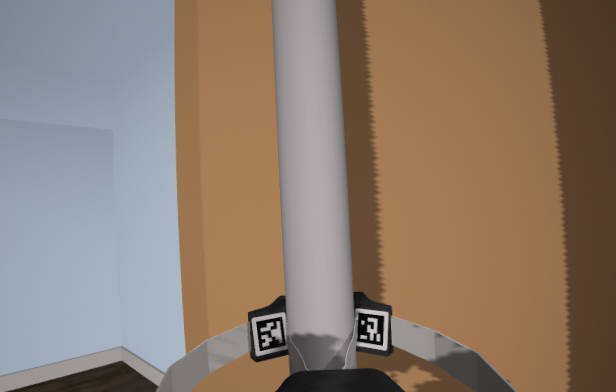

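>>> execute_actions(
  actions=[
    {"r1":{"base":{"strafe_m":-0.17},"joints":{"wrist_yaw_rad":0.45,"arm_m":0.19}}},
  ],
  cameras=["r1_head_camera"],
)

Scene clock: 122.37 s.
r1.base_odometry: x=-0.568 y=-1.163 heading=-2.559 (m, m, rad; r1's odometry frame)
r1.turned_by_wheels: +0.002 (rad since the last result)
r1.turned_by_imu: -0.055 (rad since the last result)
r1.base_tilt: forward=-0.2 right=+1.2 (deg)
r1.lidar_m: 0.56 0.63 2.81 2.83 1.27 1.22 3.24 2.08 1.91 1.94 1.41 1.00
r1.base_status: done
r1.joint_positions: lift_m=+0.660 arm_m=+0.190 wrist_yaw_rad=+0.468 wrist_pitch_rad=-0.003 wrist_roll_rad=-0.001 gripper_m=-0.020
r1.joint_status: all done
r1.on_its_own: wrist_yaw_rad is at rest, and its effort (-52) is outside its rest range (-13 to +13)
r1.motor_effort: lift_m=+22(22) arm_m=+0(14) wrist_yaw_rad=-52(55) wrist_pitch_rad=-5(8) wrist_roll_rad=+1(1) gripper_m=-10(18) wheel_0=+18(21) wheel_1=+5(22) wheel_2=+1(5) (%)
r1.hand_pose: x=+0.6577 y=+0.0522 z=+0.8387 quat_wxyz=(+0.973, +0.000, -0.001, +0.232) (m; r1's base frame)
r1.wrist_depth_mm: - - 220 149 251 270 286 / - - 218 148 249 267 285 / - - 217 147 246 264 278 / - - 216 147 243 260 277 / - - 214 145 242 258 274 / - - 211 144 237 255 270 / - - 174 143 175 255 267
r2.base_odometry: x=-0.609 y=-1.041 heading=-2.569 (m, m, rad; r2's odometry frame)
r2.turned_by_wheels: +0.000 (rad since the last result)
r2.turned_by_imu: +0.001 (rad since the last result)
r2.base_tilt: forward=-0.2 right=+0.1 (deg)
r2.lidar_m: 0.46 0.56 2.35 2.20 2.28 2.39 2.29 2.38 2.62 2.50 2.58 0.46
r2.base_status: not commanded
r2.joint_positions: lift_m=+0.080 arm_m=+0.299 wrist_yaw_rad=+0.001 wrist_pitch_rad=-0.004 wrist_roll_rad=+0.008 gripper_m=+0.011
r2.joint_status: not commanded
r2.motor_effort: lift_m=+14(14) arm_m=+6(6) wrist_yaw_rad=-4(1) wrist_pitch_rad=-5(6) wrist_roll_rad=+2(1) gripper_m=-27(28) wheel_0=-1(1) wheel_1=-1(1) wheel_2=+0(0) (%)
r2.hand_pose: x=+0.7584 y=-0.0871 z=+0.2599 quat_wxyz=(+1.000, +0.004, -0.002, +0.001) (m; r2's base frame)
r2.wrist_depth_mm: 234 188 189 190 189 204 236 / - 375 338 195 382 379 - / - - - 196 - - - / - - - 197 - - - / 1537 1576 1576 198 1499 1537 1537 / 878 878 193 199 193 798 866 / 609 397 609 - 488 580 609
pictures: r1_head_camera
Images, in order (width x height): r1_head_camera 420x560.

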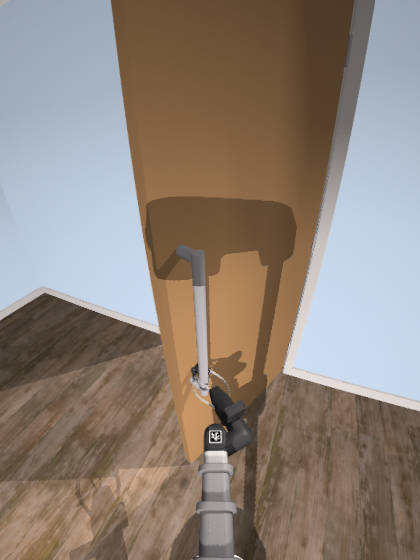

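>>> execute_actions(
  actions=[
    {"r1":{"base":{"strafe_m":-0.06},"joints":{"wrist_yaw_rad":0.72},"pace":"fast"}},
  ],
  cameras=[],
)

Scene clock: 127.03 s.
r1.base_odometry: x=-0.600 y=-1.113 heading=-2.558 (m, m, rad; r1's odometry frame)
r1.turned_by_wheels: +0.001 (rad since the last result)
r1.turned_by_imu: +0.001 (rad since the last result)
r1.base_tilt: forward=-0.1 right=+1.2 (deg)
r1.lidar_m: 0.56 0.59 2.87 2.90 1.32 1.25 3.13 2.02 1.86 1.88 1.40 1.09
r1.base_status: done
r1.joint_positions: lift_m=+0.660 arm_m=+0.190 wrist_yaw_rad=+0.728 wrist_pitch_rad=-0.002 wrist_roll_rad=-0.001 gripper_m=-0.020
r1.joint_status: all done
r1.on_its_own: wrist_yaw_rad is at rest, and its effort (-24) is outside its rest range (-13 to +13)
r1.motor_effort: lift_m=+22(22) arm_m=-1(7) wrist_yaw_rad=-24(47) wrist_pitch_rad=-7(8) wrist_roll_rad=+1(1) gripper_m=-9(24) wheel_0=+9(24) wheel_1=+2(18) wheel_2=+5(15) (%)
r1.hand_pose: x=+0.6346 y=+0.1268 z=+0.8385 quat_wxyz=(+0.934, +0.000, -0.001, +0.356) (m; r1's base frame)
r1.wrist_depth_mm: - - 250 170 248 249 247 / - - 250 168 247 246 246 / - - 248 166 245 244 244 / - - 245 165 244 243 241 / - - 244 165 242 241 240 / - - 244 164 240 239 238 / - - 167 160 210 237 237
r2.base_odometry: x=-0.609 y=-1.041 heading=-2.569 (m, m, rad; r2's odometry frame)
r2.turned_by_wheels: +0.000 (rad since the last result)
r2.turned_by_imu: +0.001 (rad since the last result)
r2.base_tilt: forward=-0.3 right=+0.1 (deg)
r2.lidar_m: 0.49 0.57 2.34 2.20 2.32 2.38 2.28 2.38 2.61 2.52 2.59 0.44
r2.base_status: not commanded
r2.joint_positions: lift_m=+0.080 arm_m=+0.299 wrist_yaw_rad=+0.001 wrist_pitch_rad=-0.004 wrist_roll_rad=+0.008 gripper_m=+0.011
r2.joint_status: not commanded
r2.motor_effort: lift_m=+14(14) arm_m=+6(6) wrist_yaw_rad=-2(3) wrist_pitch_rad=-6(7) wrist_roll_rad=+1(1) gripper_m=-27(28) wheel_0=+0(1) wheel_1=-1(1) wheel_2=+0(0) (%)
r2.hand_pose: x=+0.7584 y=-0.0871 z=+0.2599 quat_wxyz=(+1.000, +0.004, -0.002, +0.001) (m; r2's base frame)
r2.wrist_depth_mm: 233 188 190 190 190 206 236 / - 375 338 195 379 379 - / - - - 196 - - - / - - - 197 - - - / 1576 1537 1537 199 1537 1537 1537 / 878 878 193 199 193 798 878 / 603 397 615 - 484 574 603
pictures: none
No camera images: the call's "cameras" was empty. Leave "cameras" out to get every camera's image.

>>> execute_actions(
  actions=[
    {"r1":{"base":{"strafe_m":-0.17},"joints":{"wrist_yaw_rad":0.82,"arm_m":0.10},"pace":"slow"},"r2":{"base":{"translate_m":0.4},"pace":"default"}},
  ],
  cameras=["r2_head_camera"],
)

Scene clock: 131.53 s.
r1.base_odometry: x=-0.694 y=-0.971 heading=-2.557 (m, m, rad; r1's odometry frame)
r1.turned_by_wheels: +0.001 (rad since the last result)
r1.turned_by_imu: -0.002 (rad since the last result)
r1.base_tilt: forward=-0.2 right=+1.2 (deg)
r1.lidar_m: 0.48 0.48 3.02 3.07 1.03 1.06 2.90 1.85 1.70 1.72 1.34 1.20
r1.base_status: done
r1.joint_positions: lift_m=+0.660 arm_m=+0.101 wrist_yaw_rad=+0.832 wrist_pitch_rad=-0.002 wrist_roll_rad=-0.001 gripper_m=-0.020
r1.joint_status: all done
r1.on_its_own: wrist_yaw_rad is at rest, and its effort (-35) is outside its rest range (-13 to +13)
r1.motor_effort: lift_m=+22(22) arm_m=-3(10) wrist_yaw_rad=-35(39) wrist_pitch_rad=-7(8) wrist_roll_rad=+1(1) gripper_m=-9(12) wheel_0=+11(14) wheel_1=-1(15) wheel_2=+0(2) (%)
r1.hand_pose: x=+0.5304 y=+0.1544 z=+0.8384 quat_wxyz=(+0.915, +0.000, -0.001, +0.404) (m; r1's base frame)
r1.wrist_depth_mm: - - 244 168 257 264 268 / - - 243 167 253 260 265 / - - 242 167 253 258 263 / - - 240 165 251 256 260 / - - 238 163 248 254 258 / - - 236 163 246 252 256 / - - 174 160 176 249 254
r2.base_odometry: x=-0.945 y=-1.257 heading=-2.570 (m, m, rad; r2's odometry frame)
r2.turned_by_wheels: +0.000 (rad since the last result)
r2.turned_by_imu: +0.003 (rad since the last result)
r2.base_tilt: forward=-0.2 right=+0.2 (deg)
r2.lidar_m: 0.42 0.62 2.35 2.20 2.30 2.82 2.69 2.80 2.63 2.49 2.56 0.46
r2.base_status: done
r2.joint_positions: lift_m=+0.080 arm_m=+0.299 wrist_yaw_rad=-0.005 wrist_pitch_rad=-0.005 wrist_roll_rad=+0.008 gripper_m=+0.011
r2.joint_status: not commanded
r2.on_its_own: wrist_yaw_rad is at rest, and its effort (+14) is outside its rest range (-13 to +13)
r2.motor_effort: lift_m=+14(14) arm_m=+6(6) wrist_yaw_rad=+14(21) wrist_pitch_rad=-7(9) wrist_roll_rad=+1(0) gripper_m=-22(28) wheel_0=-3(18) wheel_1=+0(10) wheel_2=-3(14) (%)
r2.hand_pose: x=+0.7578 y=-0.0889 z=+0.2601 quat_wxyz=(+1.000, +0.004, -0.003, -0.003) (m; r2's base frame)
r2.wrist_depth_mm: 234 187 190 187 190 205 236 / - 379 382 191 379 379 - / - - - 191 - - - / - - - 193 - 1308 - / 1618 1537 1576 195 1366 1205 1537 / 866 854 192 195 189 809 854 / 609 430 615 - 427 580 609
pictures: r2_head_camera
Images, in order (width x height): r2_head_camera 420x560.

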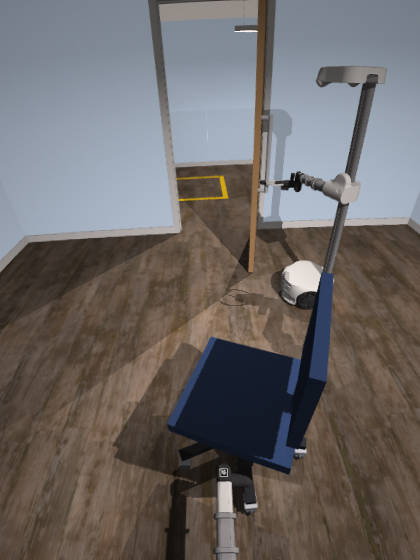

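>>> execute_actions(
  actions=[
    {"r1":{"base":{"strafe_m":-0.22},"joints":{"wrist_yaw_rad":1.04,"arm_m":0.05},"pace":"slow"},"r2":{"base":{"translate_m":0.5},"pace":"default"}},
  ],
  cameras=["r2_head_camera","r2_wrist_camera"],
)

Scene clock: 137.03 s.
r1.base_odometry: x=-0.815 y=-0.788 heading=-2.557 (m, m, rad; r1's odometry frame)
r1.turned_by_wheels: +0.001 (rad since the last result)
r1.turned_by_imu: -0.063 (rad since the last result)
r1.base_tilt: forward=-0.1 right=+1.2 (deg)
r1.lidar_m: 0.65 0.40 2.68 0.89 0.76 4.65 2.78 1.67 1.51 1.52 1.30 1.14
r1.base_status: done
r1.joint_positions: lift_m=+0.660 arm_m=+0.050 wrist_yaw_rad=+1.054 wrist_pitch_rad=-0.002 wrist_roll_rad=-0.001 gripper_m=-0.020
r1.joint_status: all done
r1.on_its_own: wrist_yaw_rad is at rest, and its effort (-40) is outside its rest range (-13 to +13)
r1.motor_effort: lift_m=+22(22) arm_m=-2(15) wrist_yaw_rad=-40(78) wrist_pitch_rad=-6(10) wrist_roll_rad=+0(1) gripper_m=-13(15) wheel_0=+12(12) wheel_1=-1(22) wheel_2=+0(0) (%)
r1.hand_pose: x=+0.4398 y=+0.2076 z=+0.8385 quat_wxyz=(+0.864, +0.000, -0.001, +0.503) (m; r1's base frame)
r1.wrist_depth_mm: - - 242 168 263 276 286 / - - 240 167 259 271 282 / - - 237 166 258 268 279 / - - 236 166 255 267 277 / - - 233 163 254 264 273 / - - 231 162 251 263 271 / - - 171 159 175 260 271
r2.base_odometry: x=-1.365 y=-1.527 heading=-2.570 (m, m, rad; r2's odometry frame)
r2.turned_by_wheels: -0.001 (rad since the last result)
r2.turned_by_imu: -0.007 (rad since the last result)
r2.base_tilt: forward=-0.2 right=+0.1 (deg)
r2.lidar_m: 0.43 0.66 2.37 2.23 2.29 3.13 3.25 3.29 2.59 2.47 2.56 0.44
r2.base_status: done
r2.joint_positions: lift_m=+0.080 arm_m=+0.299 wrist_yaw_rad=-0.010 wrist_pitch_rad=-0.005 wrist_roll_rad=+0.008 gripper_m=+0.011
r2.joint_status: not commanded
r2.on_its_own: wrist_yaw_rad is at rest, and its effort (+26) is outside its rest range (-13 to +13)
r2.motor_effort: lift_m=+14(14) arm_m=+6(6) wrist_yaw_rad=+26(47) wrist_pitch_rad=-4(6) wrist_roll_rad=+0(0) gripper_m=-23(24) wheel_0=-4(5) wheel_1=-1(5) wheel_2=-5(20) (%)
r2.hand_pose: x=+0.7575 y=-0.0902 z=+0.2600 quat_wxyz=(+1.000, +0.004, -0.003, -0.005) (m; r2's base frame)
r2.wrist_depth_mm: 235 189 189 187 190 190 236 / - - 377 190 382 379 - / - - - 191 1336 - - / - - - 193 1336 - - / 1537 1576 1537 194 1255 1576 904 / 866 891 190 195 202 741 866 / 609 574 424 - 609 421 597
pictures: r2_head_camera, r2_wrist_camera
Images, in order (width x height): r2_head_camera 420x560, r2_wrist_camera 616x392.

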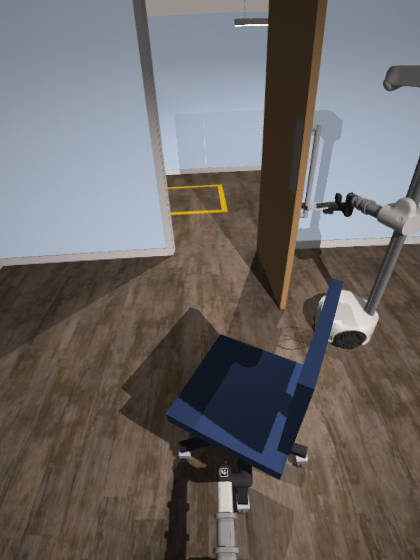

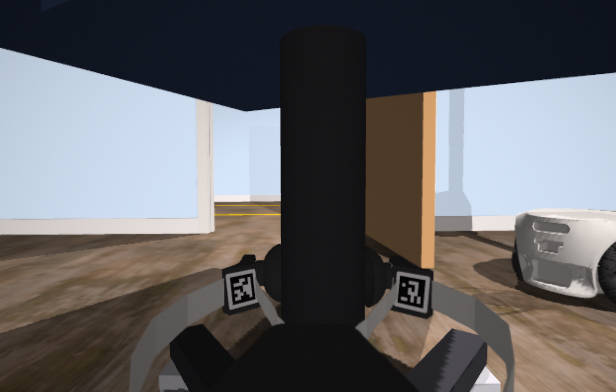

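>>> execute_actions(
  actions=[
    {"r1":{"joints":{"wrist_yaw_rad":1.10},"pace":"slow"},"r2":{"base":{"rotate_rad":0.04},"pace":"slow"}},
  ],
  cameras=[],
)

>>> execute_actions(
  actions=[
    {"r2":{"base":{"translate_m":0.8}}},
  ],
  cameras=["r2_head_camera","r2_wrist_camera"],
)

Scene clock: 140.20 s.
r1.base_odometry: x=-0.815 y=-0.787 heading=-2.557 (m, m, rad; r1's odometry frame)
r1.turned_by_wheels: -0.001 (rad since the last result)
r1.turned_by_imu: -0.002 (rad since the last result)
r1.base_tilt: forward=-0.1 right=+1.2 (deg)
r1.lidar_m: 0.67 0.41 2.66 0.89 0.79 4.64 2.77 1.70 1.52 1.52 1.30 1.15
r1.base_status: not commanded
r1.joint_positions: lift_m=+0.660 arm_m=+0.050 wrist_yaw_rad=+1.102 wrist_pitch_rad=-0.002 wrist_roll_rad=-0.001 gripper_m=-0.020
r1.joint_status: all done
r1.motor_effort: lift_m=+22(22) arm_m=-2(2) wrist_yaw_rad=-5(33) wrist_pitch_rad=-7(8) wrist_roll_rad=+1(1) gripper_m=-13(15) wheel_0=+6(13) wheel_1=-1(1) wheel_2=+0(0) (%)
r1.hand_pose: x=+0.4297 y=+0.2178 z=+0.8384 quat_wxyz=(+0.852, +0.000, -0.001, +0.523) (m; r1's base frame)
r1.wrist_depth_mm: - - 243 169 257 268 274 / - - 242 168 256 264 272 / - - 240 167 253 262 270 / - - 238 165 252 260 267 / - - 236 164 251 258 263 / - - 235 164 184 255 263 / - - 166 160 178 199 259
r2.base_odometry: x=-1.365 y=-1.527 heading=-2.531 (m, m, rad; r2's odometry frame)
r2.turned_by_wheels: +0.040 (rad since the last result)
r2.turned_by_imu: +0.039 (rad since the last result)
r2.base_tilt: forward=-0.2 right=+0.2 (deg)
r2.lidar_m: 0.44 0.62 2.33 2.22 2.33 3.25 3.22 3.31 2.58 2.47 2.59 0.46
r2.base_status: done
r2.joint_positions: lift_m=+0.080 arm_m=+0.299 wrist_yaw_rad=-0.001 wrist_pitch_rad=-0.005 wrist_roll_rad=+0.008 gripper_m=+0.011
r2.joint_status: not commanded
r2.motor_effort: lift_m=+14(14) arm_m=+6(6) wrist_yaw_rad=+4(72) wrist_pitch_rad=-6(6) wrist_roll_rad=+1(2) gripper_m=-28(28) wheel_0=-3(18) wheel_1=-4(8) wheel_2=+0(19) (%)
r2.hand_pose: x=+0.7582 y=-0.0876 z=+0.2600 quat_wxyz=(+1.000, +0.004, -0.002, +0.000) (m; r2's base frame)
r2.wrist_depth_mm: 234 188 189 189 190 190 236 / - - 377 192 382 379 - / - - - 194 1661 - - / - - - 195 1576 - - / 1499 1576 1618 196 1336 1366 960 / 878 878 191 195 198 798 854 / 597 544 427 - 609 427 603
pictures: none
No camera images: the call's "cameras" was empty. Leave "cameras" out to get every camera's image.

Scene clock: 144.37 s.
r1.base_odometry: x=-0.815 y=-0.787 heading=-2.557 (m, m, rad; r1's odometry frame)
r1.turned_by_wheels: +0.000 (rad since the last result)
r1.turned_by_imu: -0.001 (rad since the last result)
r1.base_tilt: forward=-0.1 right=+1.2 (deg)
r1.lidar_m: 0.66 0.40 0.56 0.62 0.93 4.64 2.82 1.67 1.51 1.51 1.28 1.13
r1.base_status: not commanded
r1.joint_positions: lift_m=+0.660 arm_m=+0.050 wrist_yaw_rad=+1.102 wrist_pitch_rad=-0.002 wrist_roll_rad=-0.001 gripper_m=-0.020
r1.joint_status: not commanded
r1.motor_effort: lift_m=+22(22) arm_m=-2(2) wrist_yaw_rad=-5(6) wrist_pitch_rad=-7(8) wrist_roll_rad=+1(0) gripper_m=-11(10) wheel_0=+6(6) wheel_1=-1(1) wheel_2=+0(0) (%)
r1.hand_pose: x=+0.4296 y=+0.2179 z=+0.8384 quat_wxyz=(+0.852, +0.000, -0.001, +0.524) (m; r1's base frame)
r1.wrist_depth_mm: - - 244 169 257 267 274 / - - 242 169 256 265 272 / - - 240 167 254 263 268 / 473 - 239 165 252 259 266 / 473 439 237 164 250 259 264 / 473 436 236 164 183 256 263 / 473 427 170 160 178 199 260
r2.base_odometry: x=-2.020 y=-1.987 heading=-2.531 (m, m, rad; r2's odometry frame)
r2.turned_by_wheels: +0.000 (rad since the last result)
r2.turned_by_imu: +0.005 (rad since the last result)
r2.base_tilt: forward=-0.2 right=+0.2 (deg)
r2.lidar_m: 0.41 0.68 2.35 2.24 2.33 3.24 4.12 3.51 2.58 2.47 0.93 0.44
r2.base_status: done
r2.joint_positions: lift_m=+0.080 arm_m=+0.299 wrist_yaw_rad=-0.001 wrist_pitch_rad=-0.005 wrist_roll_rad=+0.008 gripper_m=+0.010
r2.joint_status: not commanded
r2.motor_effort: lift_m=+14(14) arm_m=+6(6) wrist_yaw_rad=+3(26) wrist_pitch_rad=-3(6) wrist_roll_rad=+1(1) gripper_m=-20(24) wheel_0=+3(17) wheel_1=+1(11) wheel_2=+0(12) (%)
r2.hand_pose: x=+0.7582 y=-0.0877 z=+0.2601 quat_wxyz=(+1.000, +0.004, -0.003, +0.000) (m; r2's base frame)
r2.wrist_depth_mm: 233 188 190 179 190 189 222 / 1308 1336 377 181 382 778 627 / 1336 1308 - 182 - 960 640 / 1308 1336 - 184 - 960 640 / 1366 1366 1366 185 1281 960 640 / 878 891 193 186 191 788 654 / 603 569 484 - 647 377 585
pictures: r2_head_camera, r2_wrist_camera
Images, in order (width x height): r2_head_camera 420x560, r2_wrist_camera 616x392.

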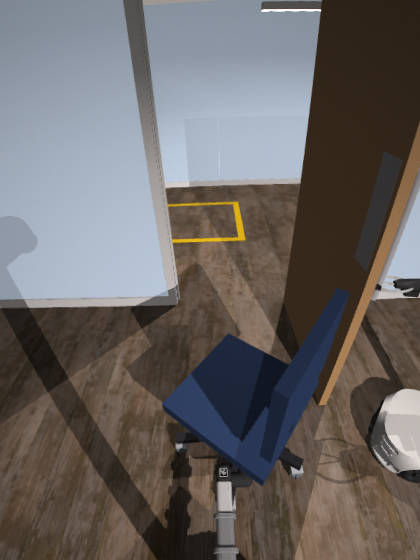

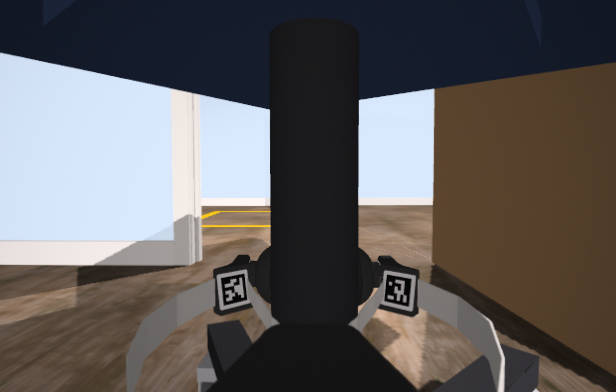

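>>> execute_actions(
  actions=[
    {"r2":{"base":{"translate_m":0.7}}},
  ],
  cameras=["r2_head_camera","r2_wrist_camera"],
)

Scene clock: 149.27 s.
r1.base_odometry: x=-0.815 y=-0.787 heading=-2.557 (m, m, rad; r1's odometry frame)
r1.turned_by_wheels: +0.000 (rad since the last result)
r1.turned_by_imu: -0.002 (rad since the last result)
r1.base_tilt: forward=-0.1 right=+1.2 (deg)
r1.lidar_m: 0.66 0.41 0.72 0.76 3.85 4.64 2.78 1.72 1.51 1.53 1.30 1.14
r1.base_status: not commanded
r1.joint_positions: lift_m=+0.660 arm_m=+0.050 wrist_yaw_rad=+1.102 wrist_pitch_rad=-0.002 wrist_roll_rad=-0.001 gripper_m=-0.020
r1.joint_status: not commanded
r1.motor_effort: lift_m=+22(22) arm_m=-2(2) wrist_yaw_rad=-5(5) wrist_pitch_rad=-7(8) wrist_roll_rad=+1(1) gripper_m=-11(11) wheel_0=+6(6) wheel_1=-1(1) wheel_2=+0(0) (%)
r1.hand_pose: x=+0.4296 y=+0.2179 z=+0.8384 quat_wxyz=(+0.852, +0.000, -0.001, +0.524) (m; r1's base frame)
r1.wrist_depth_mm: - - 244 168 258 267 274 / - - 243 169 255 265 271 / - - 240 167 254 263 267 / - - 240 165 252 260 266 / - - 236 164 251 258 264 / - - 236 164 184 255 262 / - - 170 160 178 199 259
r2.base_odometry: x=-2.594 y=-2.388 heading=-2.531 (m, m, rad; r2's odometry frame)
r2.turned_by_wheels: +0.000 (rad since the last result)
r2.turned_by_imu: +0.000 (rad since the last result)
r2.base_tilt: forward=-0.2 right=+0.1 (deg)
r2.lidar_m: 0.42 0.70 1.62 2.24 2.34 3.23 - 3.56 2.62 0.73 0.57 0.42
r2.base_status: done
r2.joint_positions: lift_m=+0.080 arm_m=+0.299 wrist_yaw_rad=-0.004 wrist_pitch_rad=-0.005 wrist_roll_rad=+0.008 gripper_m=+0.010
r2.joint_status: not commanded
r2.motor_effort: lift_m=+14(14) arm_m=+6(6) wrist_yaw_rad=+10(14) wrist_pitch_rad=-7(5) wrist_roll_rad=+2(1) gripper_m=-20(22) wheel_0=+1(10) wheel_1=+1(6) wheel_2=+0(13) (%)
r2.hand_pose: x=+0.7580 y=-0.0885 z=+0.2601 quat_wxyz=(+1.000, +0.004, -0.003, -0.002) (m; r2's base frame)
r2.wrist_depth_mm: 233 189 189 179 190 189 204 / 597 732 379 182 379 - 661 / 603 - - 182 - - 683 / 609 - - 184 - - 676 / 615 1576 1618 185 1576 1499 647 / 609 798 192 184 193 809 661 / 603 569 609 - 647 574 559
pictures: r2_head_camera, r2_wrist_camera
Images, in order (width x height): r2_head_camera 420x560, r2_wrist_camera 616x392.

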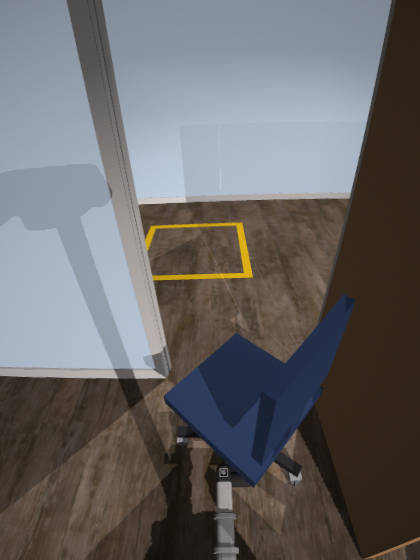

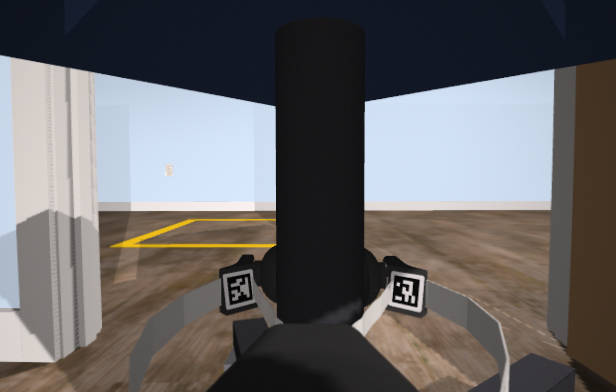

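>>> execute_actions(
  actions=[
    {"r2":{"base":{"translate_m":1.2}}},
  ],
  cameras=["r2_head_camera","r2_wrist_camera"],
)

Scene clock: 157.07 s.
r1.base_odometry: x=-0.815 y=-0.787 heading=-2.557 (m, m, rad; r1's odometry frame)
r1.turned_by_wheels: +0.000 (rad since the last result)
r1.turned_by_imu: -0.003 (rad since the last result)
r1.base_tilt: forward=-0.2 right=+1.2 (deg)
r1.lidar_m: 0.67 0.40 2.67 3.22 3.87 4.64 2.78 1.71 1.51 1.50 1.29 1.14
r1.base_status: not commanded
r1.joint_positions: lift_m=+0.660 arm_m=+0.050 wrist_yaw_rad=+1.102 wrist_pitch_rad=-0.002 wrist_roll_rad=-0.001 gripper_m=-0.020
r1.joint_status: not commanded
r1.motor_effort: lift_m=+22(22) arm_m=-2(2) wrist_yaw_rad=-6(5) wrist_pitch_rad=-8(8) wrist_roll_rad=+0(1) gripper_m=-12(12) wheel_0=+6(6) wheel_1=-1(1) wheel_2=+0(0) (%)
r1.hand_pose: x=+0.4296 y=+0.2179 z=+0.8384 quat_wxyz=(+0.852, +0.000, -0.001, +0.524) (m; r1's base frame)
r1.wrist_depth_mm: - - 243 169 258 268 274 / - - 241 169 256 265 271 / - - 241 167 254 262 268 / - - 238 165 251 259 267 / - - 236 164 250 258 265 / - - 236 164 183 255 263 / - - 169 160 178 199 259
r2.base_odometry: x=-3.577 y=-3.077 heading=-2.530 (m, m, rad; r2's odometry frame)
r2.turned_by_wheels: +0.000 (rad since the last result)
r2.turned_by_imu: -0.002 (rad since the last result)
r2.base_tilt: forward=-0.2 right=+0.1 (deg)
r2.lidar_m: 0.37 0.75 2.33 0.31 2.47 3.20 - 0.77 0.53 0.51 2.60 0.44
r2.base_status: done
r2.joint_positions: lift_m=+0.080 arm_m=+0.299 wrist_yaw_rad=-0.003 wrist_pitch_rad=-0.005 wrist_roll_rad=+0.008 gripper_m=+0.010
r2.joint_status: not commanded
r2.motor_effort: lift_m=+14(14) arm_m=+6(6) wrist_yaw_rad=+9(25) wrist_pitch_rad=-4(5) wrist_roll_rad=+1(1) gripper_m=-19(21) wheel_0=+1(6) wheel_1=+1(6) wheel_2=-1(17) (%)
r2.hand_pose: x=+0.7580 y=-0.0884 z=+0.2601 quat_wxyz=(+1.000, +0.004, -0.003, -0.002) (m; r2's base frame)
r2.wrist_depth_mm: 235 189 190 174 189 189 236 / - - 382 176 382 - - / - - - 177 - - - / - - - 178 - - - / 1537 1537 1576 181 1576 1537 1537 / 878 878 191 180 189 798 866 / 603 569 615 - 647 574 597
pictures: r2_head_camera, r2_wrist_camera
Images, in order (width x height): r2_head_camera 420x560, r2_wrist_camera 616x392.

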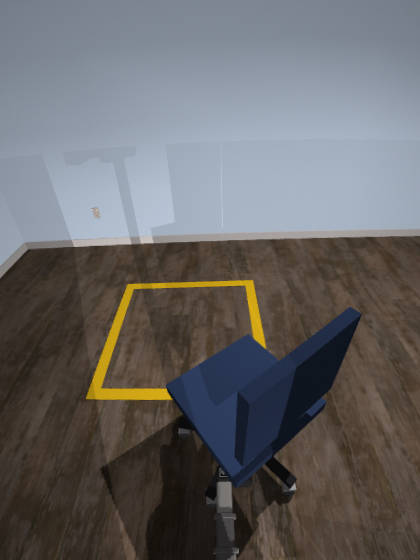

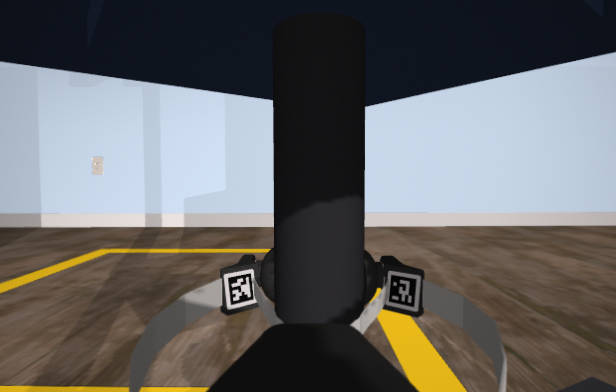

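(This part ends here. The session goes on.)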